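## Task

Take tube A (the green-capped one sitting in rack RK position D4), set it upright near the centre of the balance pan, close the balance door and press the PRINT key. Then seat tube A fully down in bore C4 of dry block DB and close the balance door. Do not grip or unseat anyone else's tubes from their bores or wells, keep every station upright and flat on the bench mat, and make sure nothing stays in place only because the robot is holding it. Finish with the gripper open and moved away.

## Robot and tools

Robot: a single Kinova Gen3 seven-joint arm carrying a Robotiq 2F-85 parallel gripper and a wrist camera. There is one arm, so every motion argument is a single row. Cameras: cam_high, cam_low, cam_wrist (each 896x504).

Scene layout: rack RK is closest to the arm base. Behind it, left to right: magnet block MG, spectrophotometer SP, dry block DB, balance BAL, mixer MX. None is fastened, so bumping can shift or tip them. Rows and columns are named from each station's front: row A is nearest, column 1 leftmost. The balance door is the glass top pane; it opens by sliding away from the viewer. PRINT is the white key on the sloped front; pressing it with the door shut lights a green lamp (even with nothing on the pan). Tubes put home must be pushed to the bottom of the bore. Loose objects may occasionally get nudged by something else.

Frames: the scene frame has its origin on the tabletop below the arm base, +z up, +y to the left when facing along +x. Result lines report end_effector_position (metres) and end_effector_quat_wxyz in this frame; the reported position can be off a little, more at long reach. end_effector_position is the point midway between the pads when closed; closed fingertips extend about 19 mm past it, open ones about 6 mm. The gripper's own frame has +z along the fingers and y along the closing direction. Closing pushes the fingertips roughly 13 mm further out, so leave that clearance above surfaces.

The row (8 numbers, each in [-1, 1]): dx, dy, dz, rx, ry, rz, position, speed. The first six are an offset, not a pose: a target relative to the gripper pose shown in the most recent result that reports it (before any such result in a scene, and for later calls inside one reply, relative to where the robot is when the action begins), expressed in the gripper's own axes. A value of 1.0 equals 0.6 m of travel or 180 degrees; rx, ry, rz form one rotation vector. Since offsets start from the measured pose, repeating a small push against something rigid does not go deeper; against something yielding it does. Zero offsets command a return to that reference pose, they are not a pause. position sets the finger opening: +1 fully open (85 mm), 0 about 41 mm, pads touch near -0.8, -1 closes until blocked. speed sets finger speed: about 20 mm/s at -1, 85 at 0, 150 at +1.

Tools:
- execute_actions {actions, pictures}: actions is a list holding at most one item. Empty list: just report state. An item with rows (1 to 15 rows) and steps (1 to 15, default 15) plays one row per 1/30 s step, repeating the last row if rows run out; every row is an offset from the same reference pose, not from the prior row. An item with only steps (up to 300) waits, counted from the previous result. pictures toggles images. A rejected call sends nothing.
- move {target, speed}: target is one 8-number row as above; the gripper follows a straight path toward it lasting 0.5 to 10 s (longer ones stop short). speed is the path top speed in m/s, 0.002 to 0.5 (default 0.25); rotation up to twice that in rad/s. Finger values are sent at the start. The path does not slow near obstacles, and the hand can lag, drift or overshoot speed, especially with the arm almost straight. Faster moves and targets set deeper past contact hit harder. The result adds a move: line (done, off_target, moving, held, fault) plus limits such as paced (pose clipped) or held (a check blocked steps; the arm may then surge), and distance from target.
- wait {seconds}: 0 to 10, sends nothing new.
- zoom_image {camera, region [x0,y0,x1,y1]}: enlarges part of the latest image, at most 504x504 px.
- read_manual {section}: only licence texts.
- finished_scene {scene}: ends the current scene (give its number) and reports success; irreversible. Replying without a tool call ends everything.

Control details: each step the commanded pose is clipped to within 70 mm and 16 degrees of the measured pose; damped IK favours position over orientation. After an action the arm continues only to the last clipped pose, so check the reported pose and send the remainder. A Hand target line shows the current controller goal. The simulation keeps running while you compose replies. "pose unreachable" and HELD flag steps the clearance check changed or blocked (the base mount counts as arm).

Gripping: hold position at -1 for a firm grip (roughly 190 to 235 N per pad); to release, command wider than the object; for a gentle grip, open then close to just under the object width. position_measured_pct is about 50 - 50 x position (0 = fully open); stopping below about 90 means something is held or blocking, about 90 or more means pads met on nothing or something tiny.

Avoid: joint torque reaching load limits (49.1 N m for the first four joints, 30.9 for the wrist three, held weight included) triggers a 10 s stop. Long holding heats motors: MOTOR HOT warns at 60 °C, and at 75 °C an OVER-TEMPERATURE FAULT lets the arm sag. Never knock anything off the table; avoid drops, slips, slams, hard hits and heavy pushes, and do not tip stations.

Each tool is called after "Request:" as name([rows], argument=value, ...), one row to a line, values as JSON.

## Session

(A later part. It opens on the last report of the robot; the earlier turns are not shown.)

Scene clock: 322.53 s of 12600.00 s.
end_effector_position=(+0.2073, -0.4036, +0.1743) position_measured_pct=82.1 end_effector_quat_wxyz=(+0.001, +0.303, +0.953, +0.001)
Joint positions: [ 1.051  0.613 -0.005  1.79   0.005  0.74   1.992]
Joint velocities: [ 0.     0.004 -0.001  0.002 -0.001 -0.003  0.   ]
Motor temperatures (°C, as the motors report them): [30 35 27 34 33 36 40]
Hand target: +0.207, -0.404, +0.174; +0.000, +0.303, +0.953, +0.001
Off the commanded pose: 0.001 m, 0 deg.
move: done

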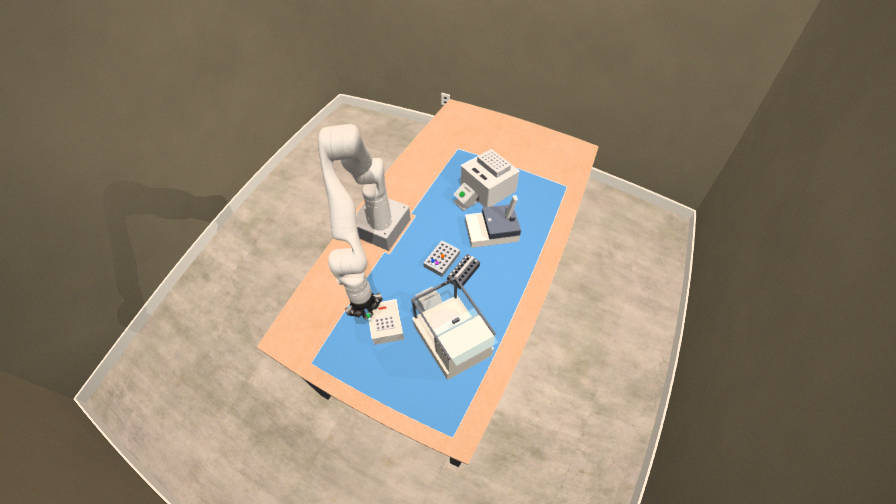

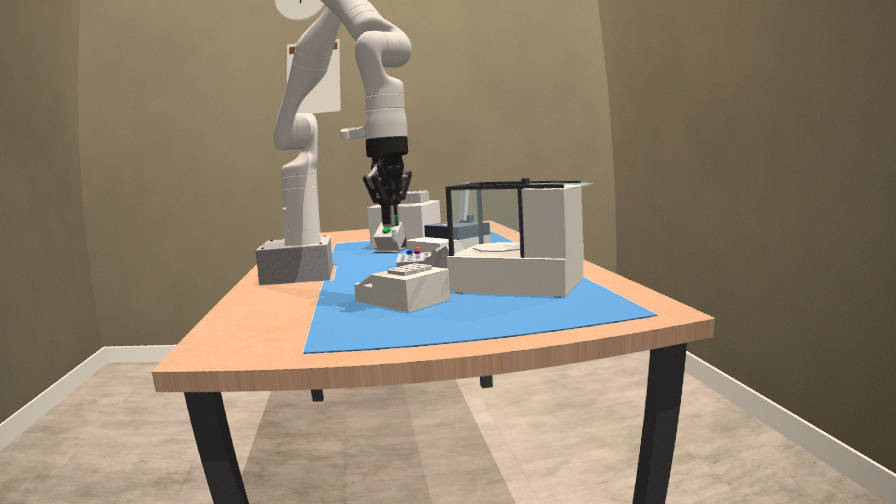

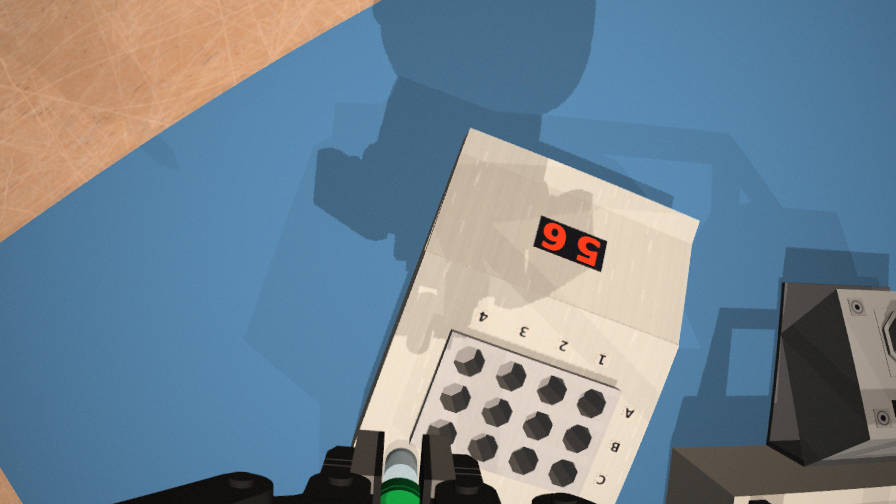

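Request:
move(target=[-0.012, 0.0263, 0.04, 0, 0, 0, -0.75, -0.3], speed=0.04)

Scene clock: 333.73 s of 12600.00 s.
end_effector_position=(+0.2222, -0.3950, +0.1506) position_measured_pct=82.1 end_effector_quat_wxyz=(+0.001, +0.303, +0.953, +0.000)
Joint positions: [ 1.013  0.656 -0.004  1.81   0.004  0.676  1.954]
Joint velocities: [-0.003  0.004 -0.002 -0.     0.002 -0.003 -0.002]
Motor temperatures (°C, as the motors report them): [30 35 27 34 33 36 40]
Hand target: +0.222, -0.395, +0.150; +0.001, +0.303, +0.953, +0.001
Off the commanded pose: 0.000 m, 0 deg.
move: done

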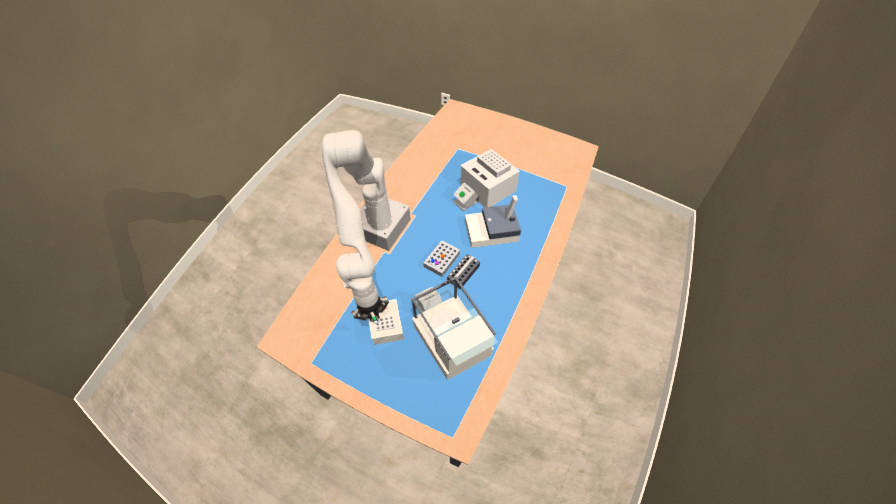

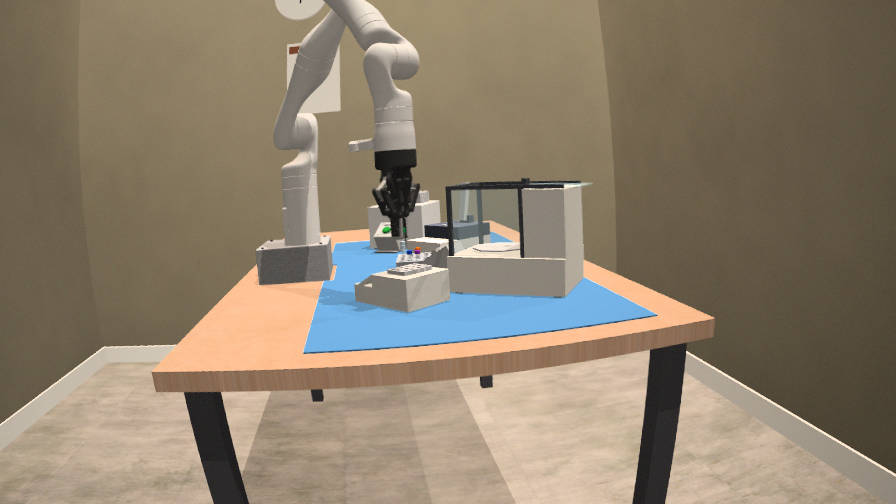

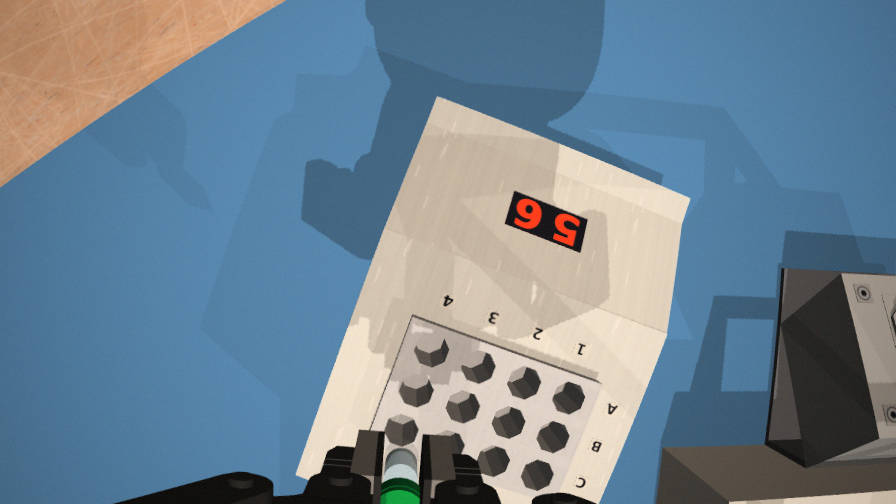

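Request:
move(target=[0, 0, 0.05, 0, 0, 0, -0.75, -0.3], speed=0.02)

Scene clock: 339.83 s of 12600.00 s.
end_effector_position=(+0.2223, -0.3951, +0.1208) position_measured_pct=82.1 end_effector_quat_wxyz=(+0.001, +0.303, +0.953, +0.000)
Joint positions: [ 1.013  0.715 -0.004  1.827  0.006  0.601  1.953]
Joint velocities: [ 0.     0.004  0.001 -0.001 -0.001 -0.003  0.001]
Motor temperatures (°C, as the motors report them): [30 35 27 34 33 36 40]
Hand target: +0.222, -0.395, +0.121; +0.001, +0.303, +0.953, +0.000
Off the commanded pose: 0.000 m, 0 deg.
move: done

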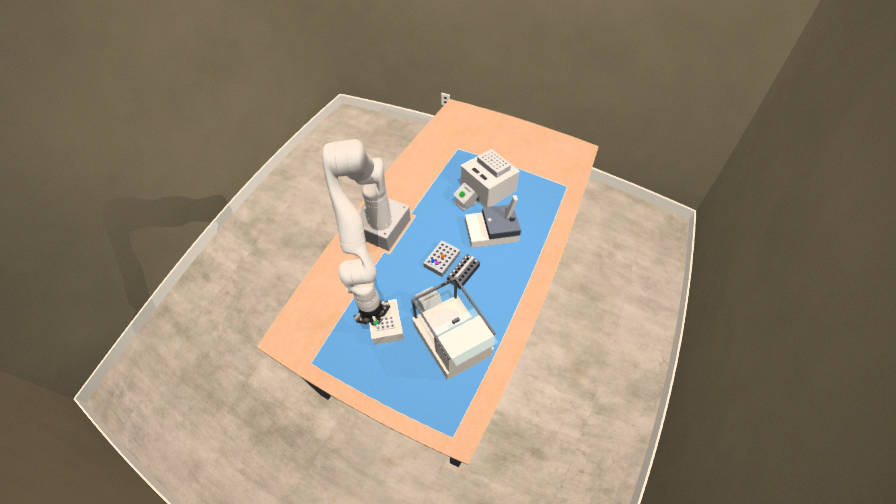

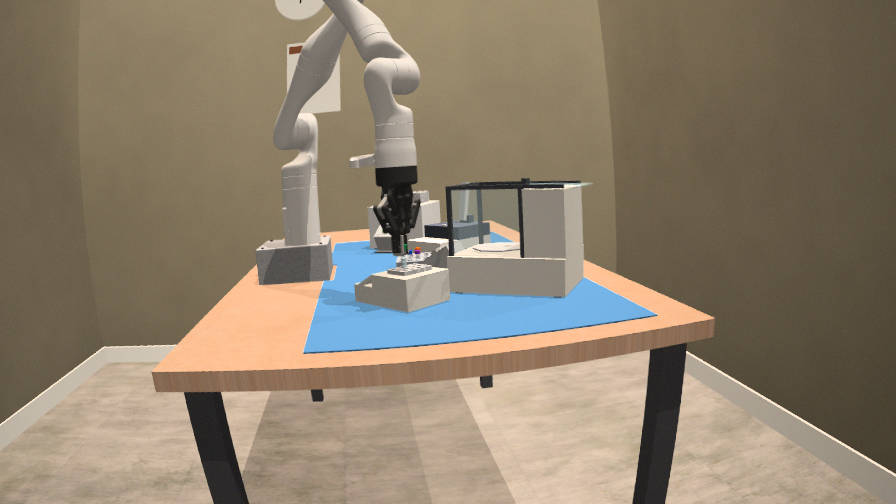

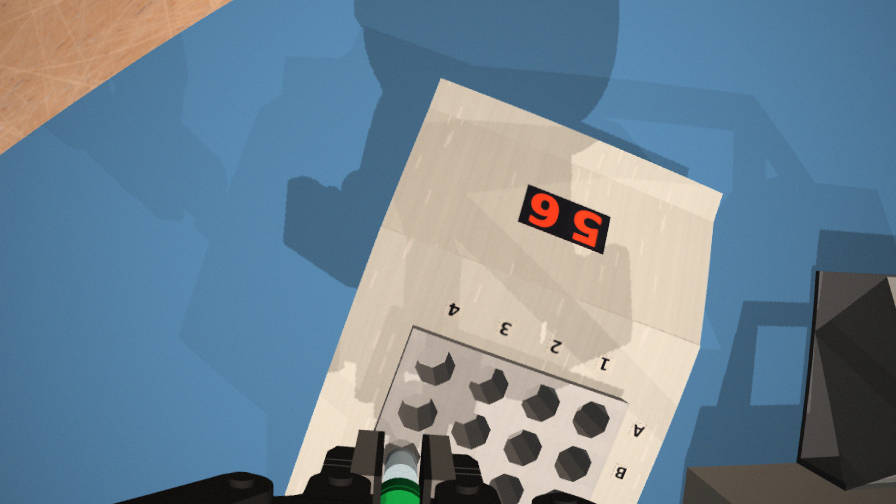

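Request:
move(target=[0, 0, 0.036, 0, 0, 0, -0.75, -0.3], speed=0.012)

Scene clock: 344.17 s of 12600.00 s.
end_effector_position=(+0.2228, -0.3957, +0.0997) position_measured_pct=82.1 end_effector_quat_wxyz=(+0.001, +0.303, +0.953, -0.000)
Joint positions: [ 1.013  0.759 -0.004  1.834  0.007  0.548  1.952]
Joint velocities: [-0.     0.003 -0.001 -0.    -0.001 -0.001 -0.   ]
Motor temperatures (°C, as the motors report them): [30 35 27 34 33 36 40]
Hand target: +0.222, -0.395, +0.099; +0.001, +0.303, +0.953, +0.000
Off the commanded pose: 0.001 m, 0 deg.
move: done

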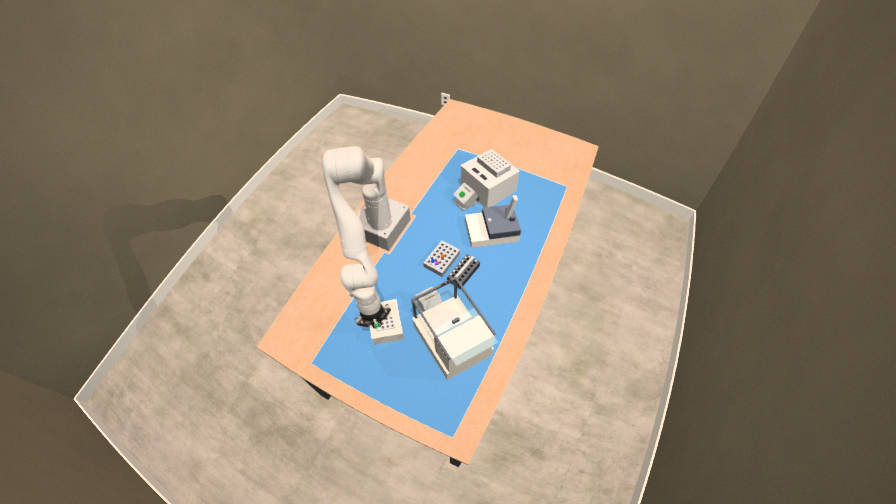

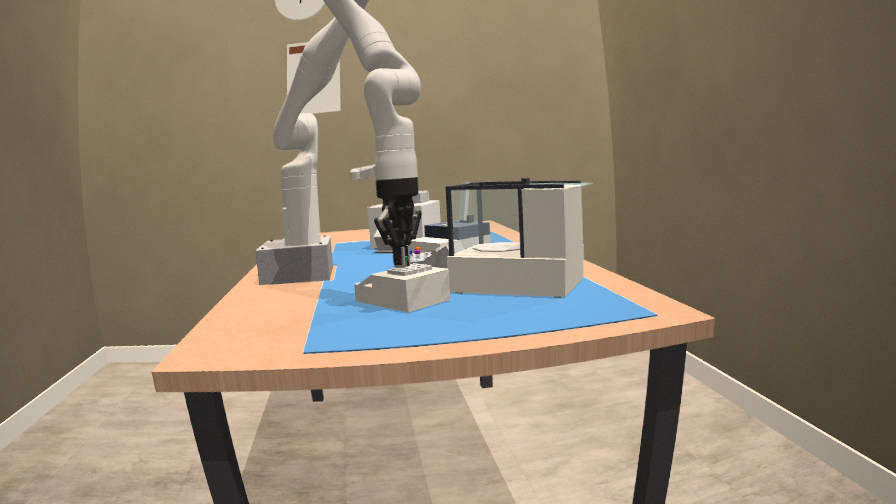

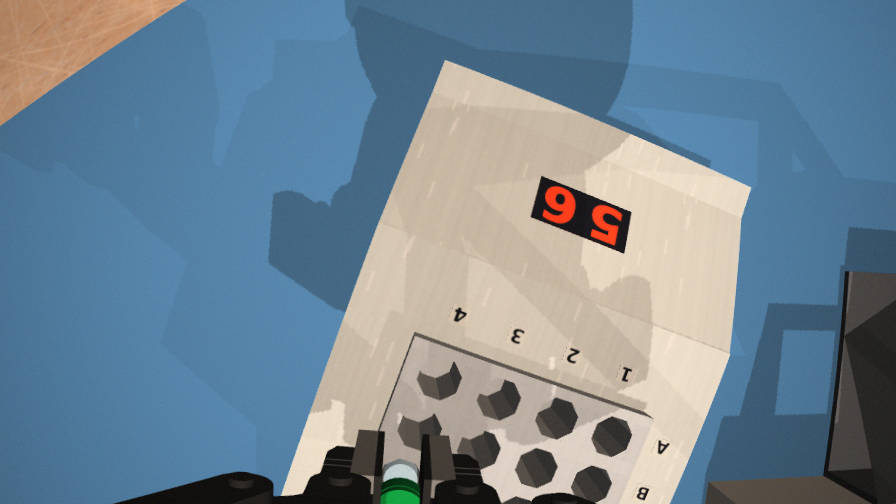

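Request:
move(target=[0, 0, 0, 0, 0, 0, -0.5, -0.3], speed=0.02)

Request:
move(target=[0, 0, -0.065, 0, 0, 0, -0.5, -0.3], speed=0.04)

Request:
move(target=[0.002, 0, 0.01, 0, 0, 0, -1, 0.5], speed=0.02)

Scene clock: 349.27 s of 12600.00 s.
end_effector_position=(+0.2228, -0.3957, +0.0997) position_measured_pct=75.0 end_effector_quat_wxyz=(+0.001, +0.303, +0.953, -0.000)
Joint positions: [ 1.013  0.759 -0.004  1.834  0.007  0.548  1.952]
Joint velocities: [-0.    -0.     0.001 -0.     0.001 -0.001  0.   ]
Motor temperatures (°C, as the motors report them): [30 35 27 34 33 36 40]
Hand target: +0.223, -0.396, +0.100; +0.001, +0.303, +0.953, -0.000
Off the commanded pose: 0.000 m, 0 deg.
move: done

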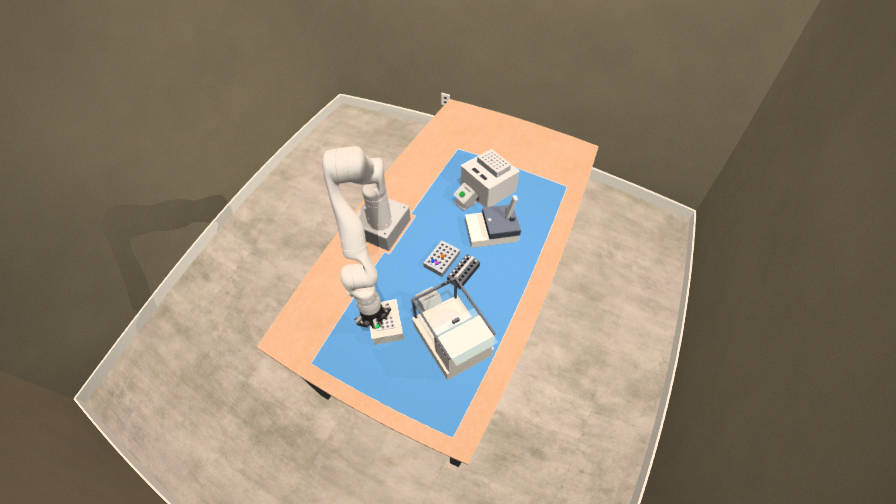

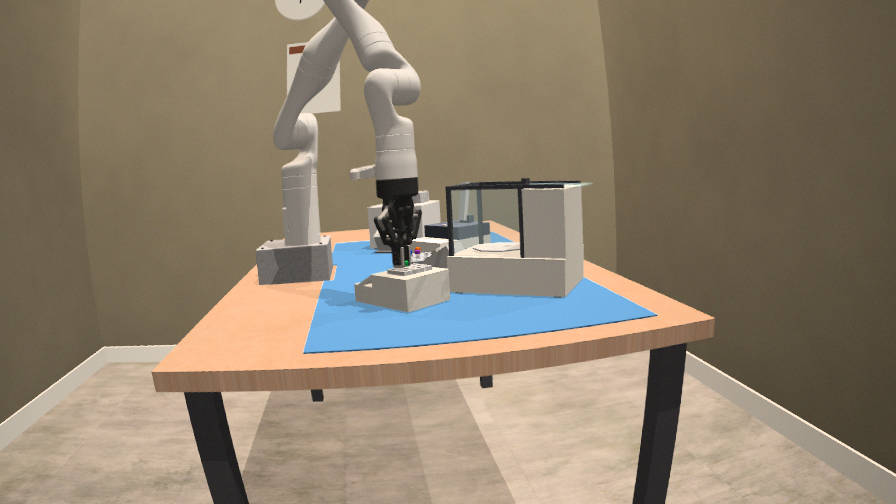

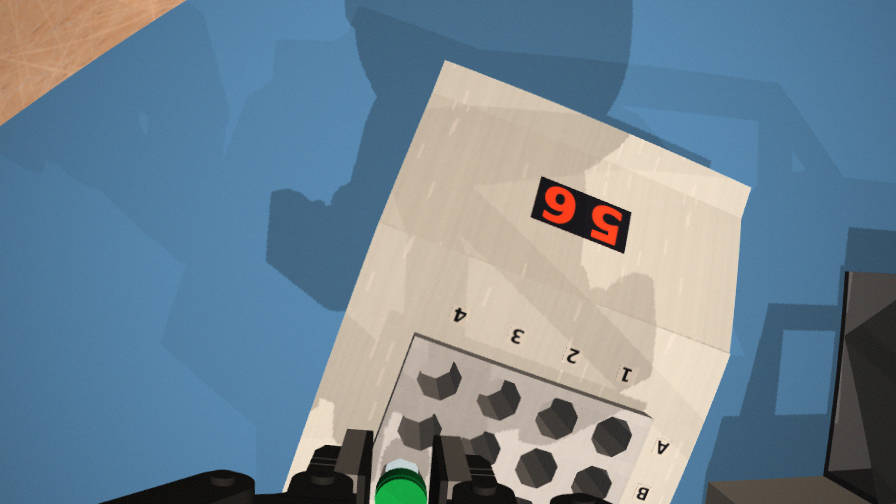

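Scene clock: 350.53 s of 12600.00 s.
end_effector_position=(+0.2226, -0.3955, +0.1384) position_measured_pct=75.0 end_effector_quat_wxyz=(+0.001, +0.303, +0.953, -0.000)
Joint positions: [ 1.013  0.68  -0.004  1.818  0.005  0.644  1.954]
Joint velocities: [-0.    -0.005  0.    -0.002  0.     0.004 -0.001]
Motor temperatures (°C, as the motors report them): [30 35 27 34 33 36 40]
Hand target: +0.223, -0.396, +0.139; +0.001, +0.303, +0.953, -0.000
Off the commanded pose: 0.000 m, 0 deg.
move: done

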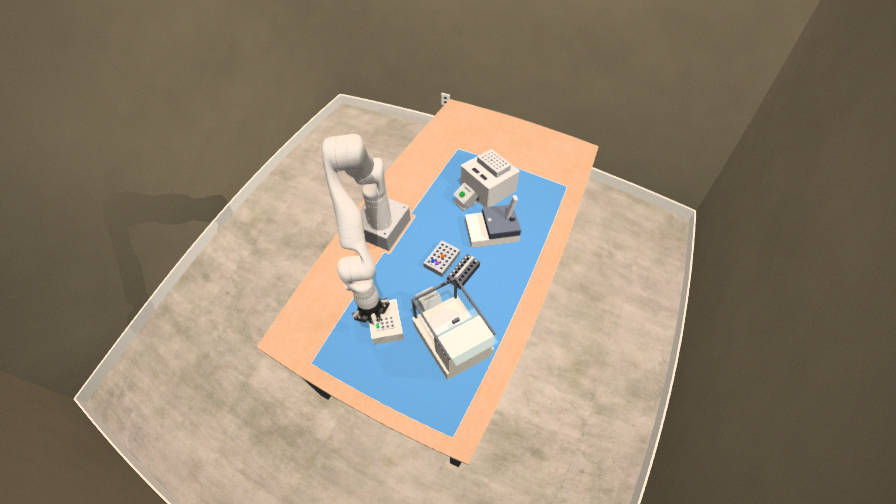

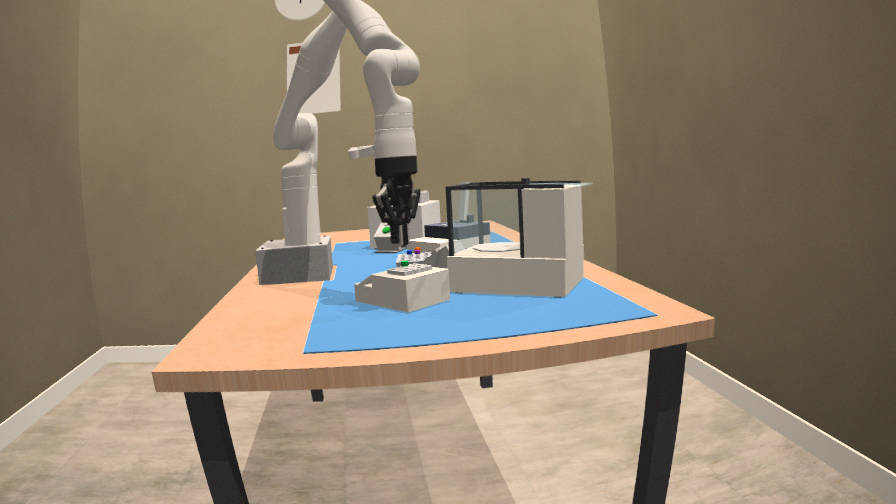

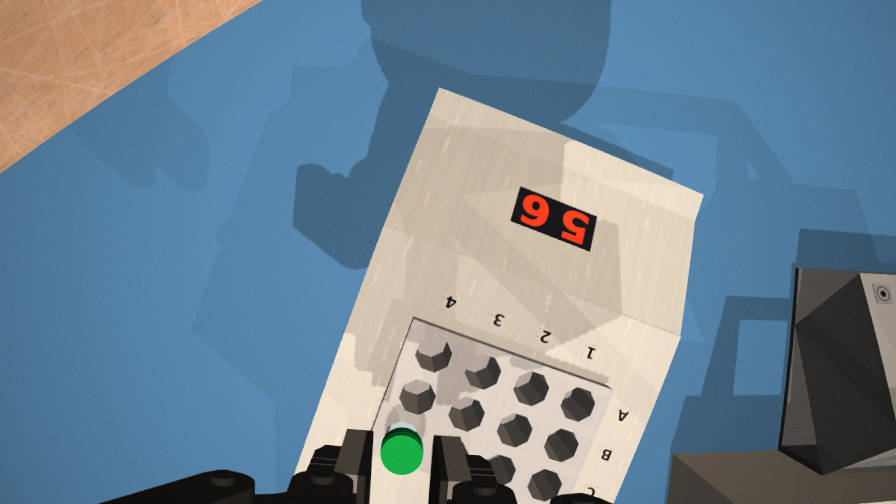

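Scene clock: 351.23 s of 12600.00 s.
end_effector_position=(+0.2217, -0.3949, +0.1325) position_measured_pct=91.7 end_effector_quat_wxyz=(+0.001, +0.303, +0.953, -0.000)
Joint positions: [ 1.014  0.69  -0.004  1.825  0.005  0.626  1.954]
Joint velocities: [ 0.     0.002  0.001  0.002 -0.    -0.003 -0.   ]
Motor temperatures (°C, as the motors report them): [30 35 27 34 33 36 40]
Hand target: +0.222, -0.395, +0.132; +0.001, +0.303, +0.953, -0.000
Off the commanded pose: 0.000 m, 0 deg.
move: done

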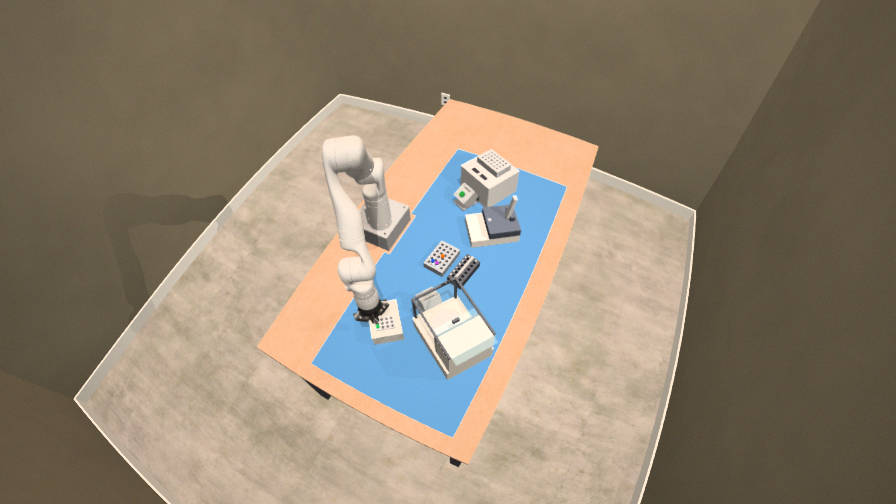

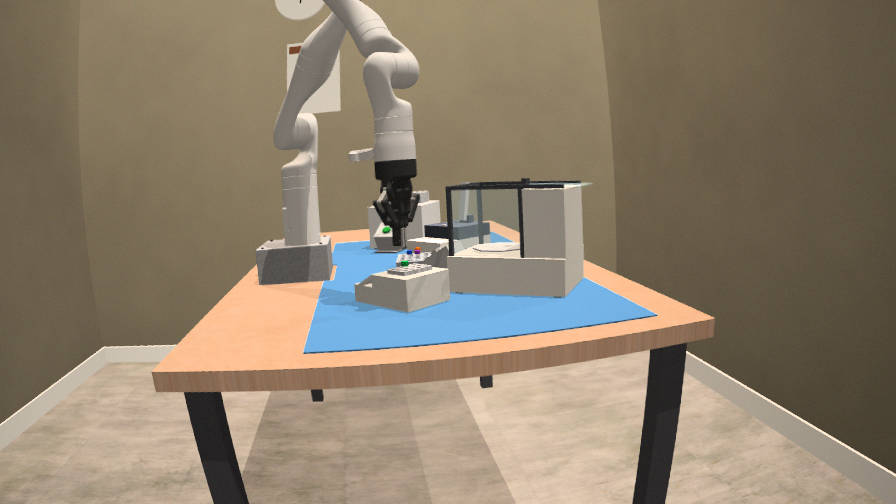

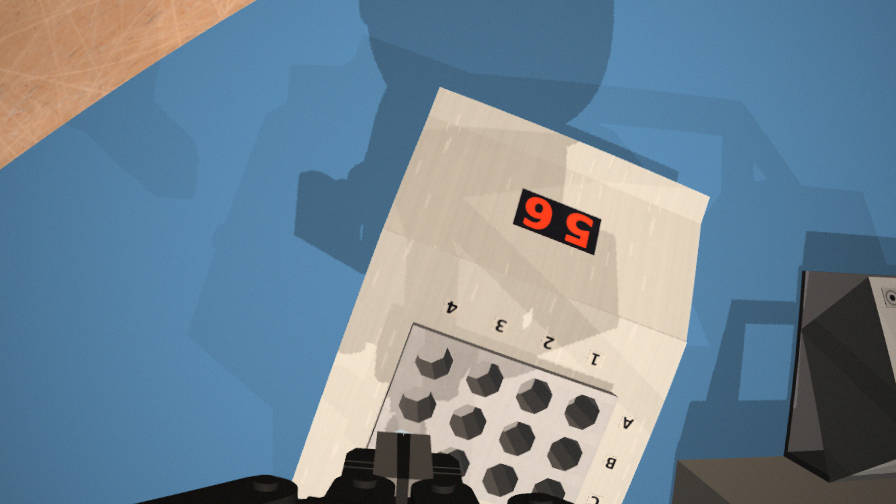

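Request:
move(target=[0, 0, 0.042, 0, 0, 0, -1, 0.5], speed=0.012)

Scene clock: 356.10 s of 12600.00 s.
end_effector_position=(+0.2220, -0.3956, +0.1094) position_measured_pct=91.7 end_effector_quat_wxyz=(+0.002, +0.303, +0.953, -0.001)
Joint positions: [ 1.014  0.737 -0.004  1.836  0.007  0.566  1.953]
Joint velocities: [ 0.    -0.    -0.     0.001  0.001 -0.001  0.001]
Motor temperatures (°C, as the motors report them): [30 35 27 34 33 36 40]
Hand target: +0.222, -0.395, +0.107; +0.001, +0.303, +0.953, -0.000
Off the commanded pose: 0.002 m, 0 deg.
move: done

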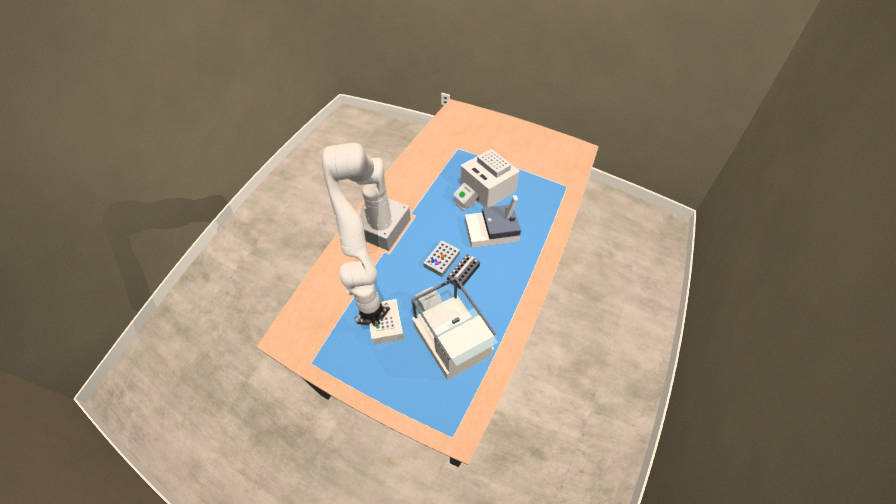

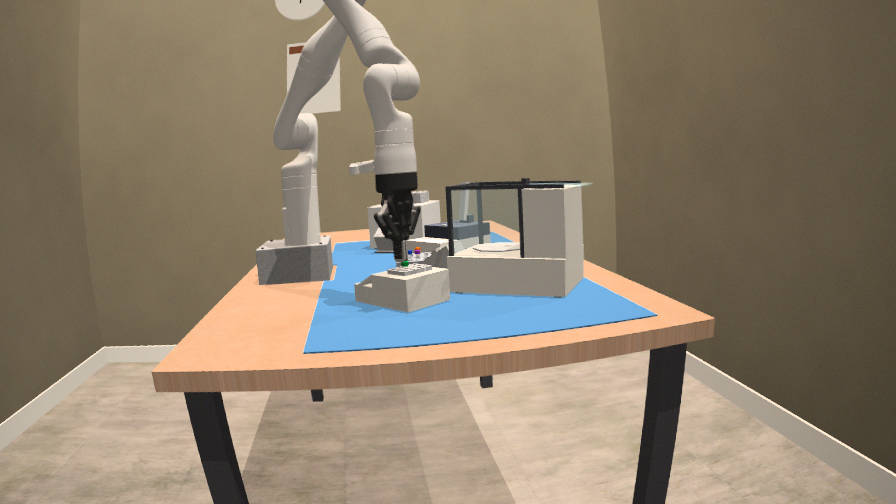

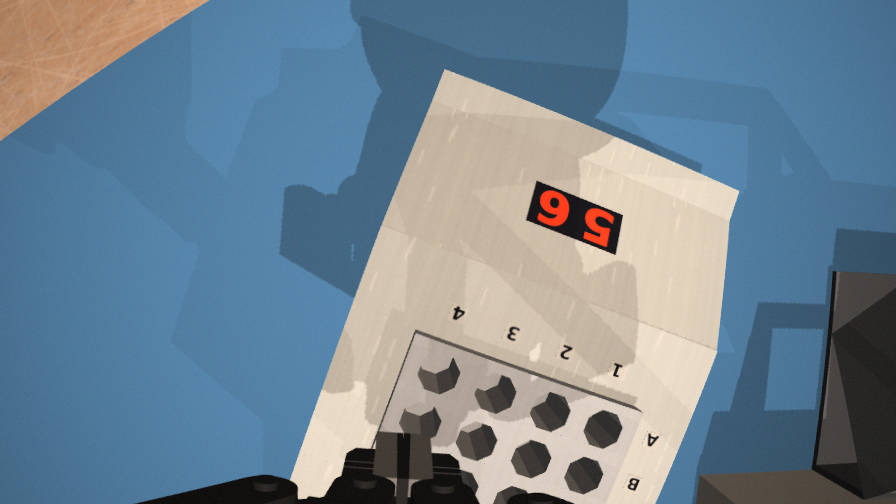

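Request:
move(target=[0, 0, -0.265, 0, 0, 0, -1, 0.5], speed=0.15)

Request:
move(target=[-0.311, 0.361, 0, 0, 0, 0, -1, 0.5], speed=0.18)

Scene clock: 364.83 s of 12600.00 s.
end_effector_position=(+0.2213, -0.3946, +0.2680) position_measured_pct=91.7 end_effector_quat_wxyz=(+0.002, +0.303, +0.953, -0.001)
Joint positions: [ 1.01   0.462  0.001  1.685 -0.     0.992  1.96 ]
Joint velocities: [-0.    -0.003  0.    -0.001 -0.001  0.003 -0.   ]
Motor temperatures (°C, as the motors report them): [30 35 27 34 33 36 40]
Hand target: +0.221, -0.395, +0.268; +0.002, +0.303, +0.953, -0.001
Off the commanded pose: 0.001 m, 0 deg.
move: done

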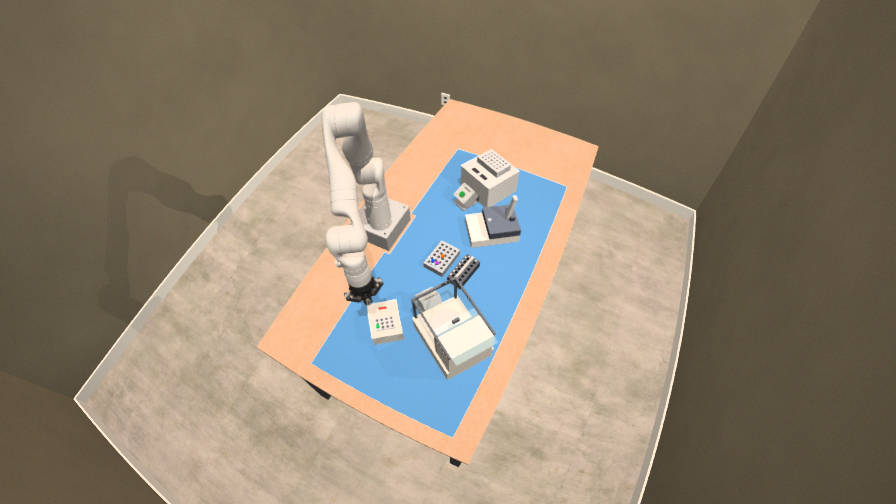

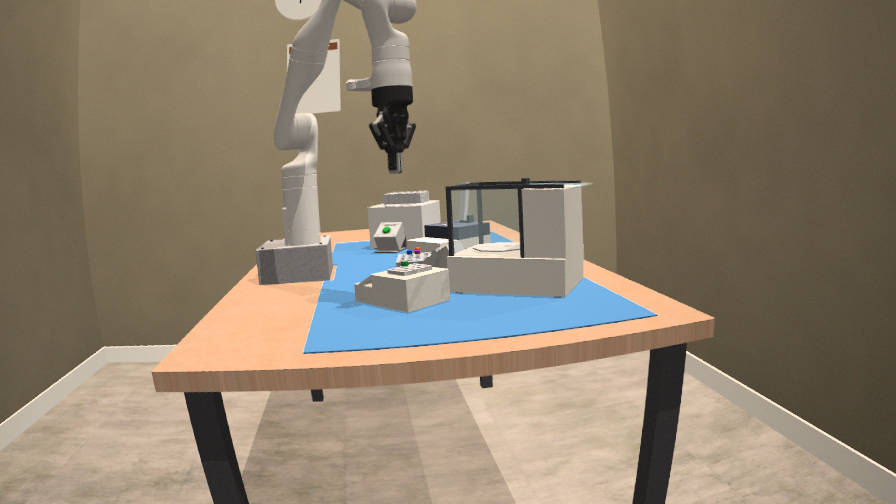

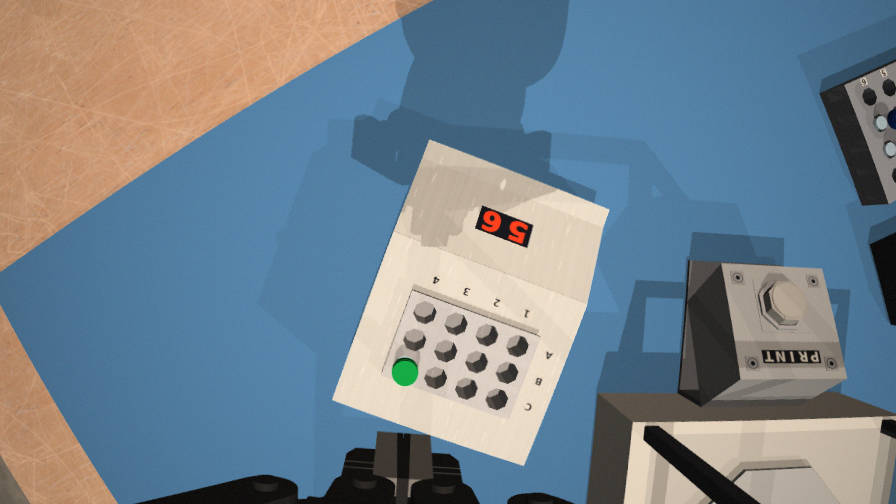

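Scene clock: 366.93 s of 12600.00 s.
end_effector_position=(+0.4980, -0.3251, +0.2694) position_measured_pct=91.7 end_effector_quat_wxyz=(+0.002, +0.303, +0.953, -0.001)
Joint positions: [ 0.555  0.775 -0.027  1.102  0.022  1.263  1.477]
Joint velocities: [-0.003  0.008 -0.001 -0.008  0.     0.003 -0.   ]
Motor temperatures (°C, as the motors report them): [30 35 27 34 33 36 40]
Hand target: +0.498, -0.325, +0.269; +0.002, +0.303, +0.953, -0.001
Off the commanded pose: 0.001 m, 0 deg.
move: done

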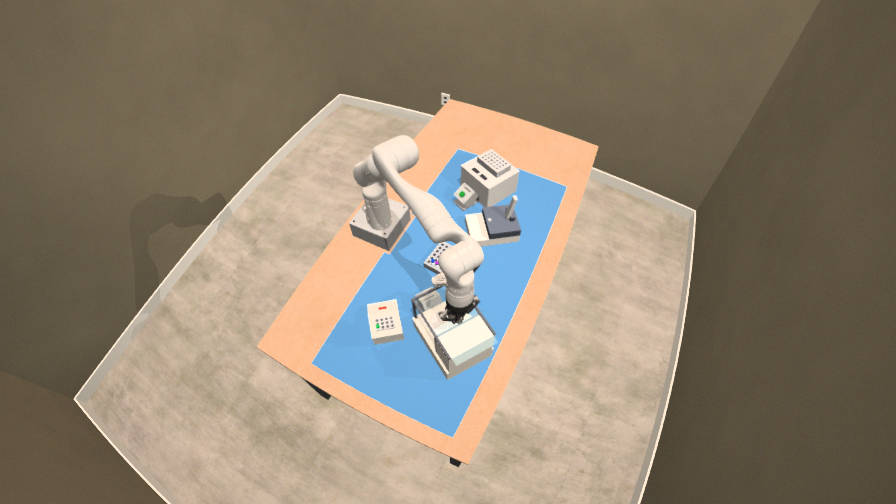

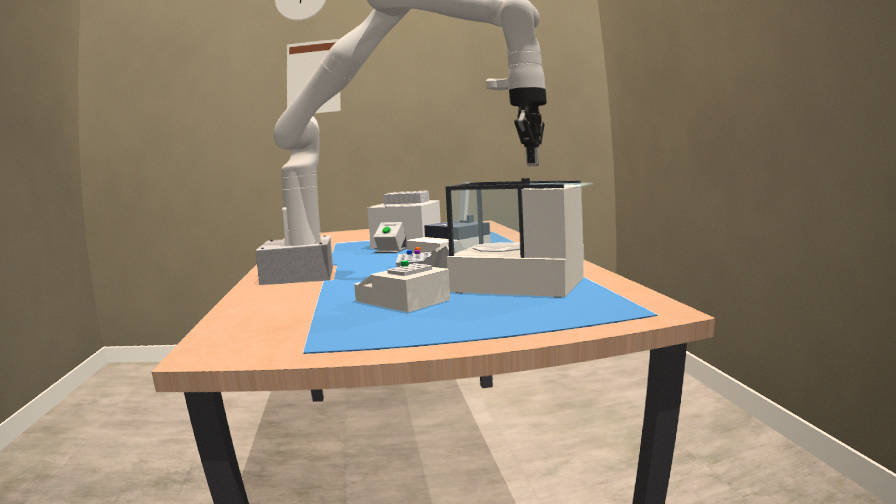

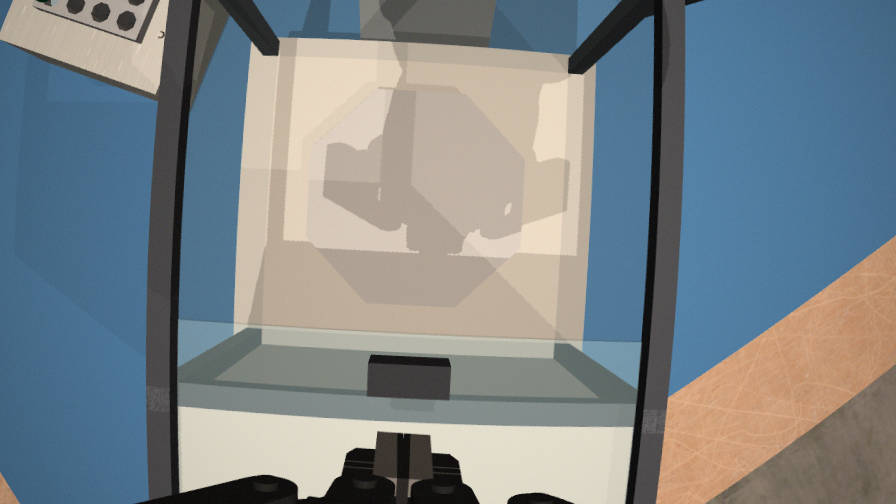

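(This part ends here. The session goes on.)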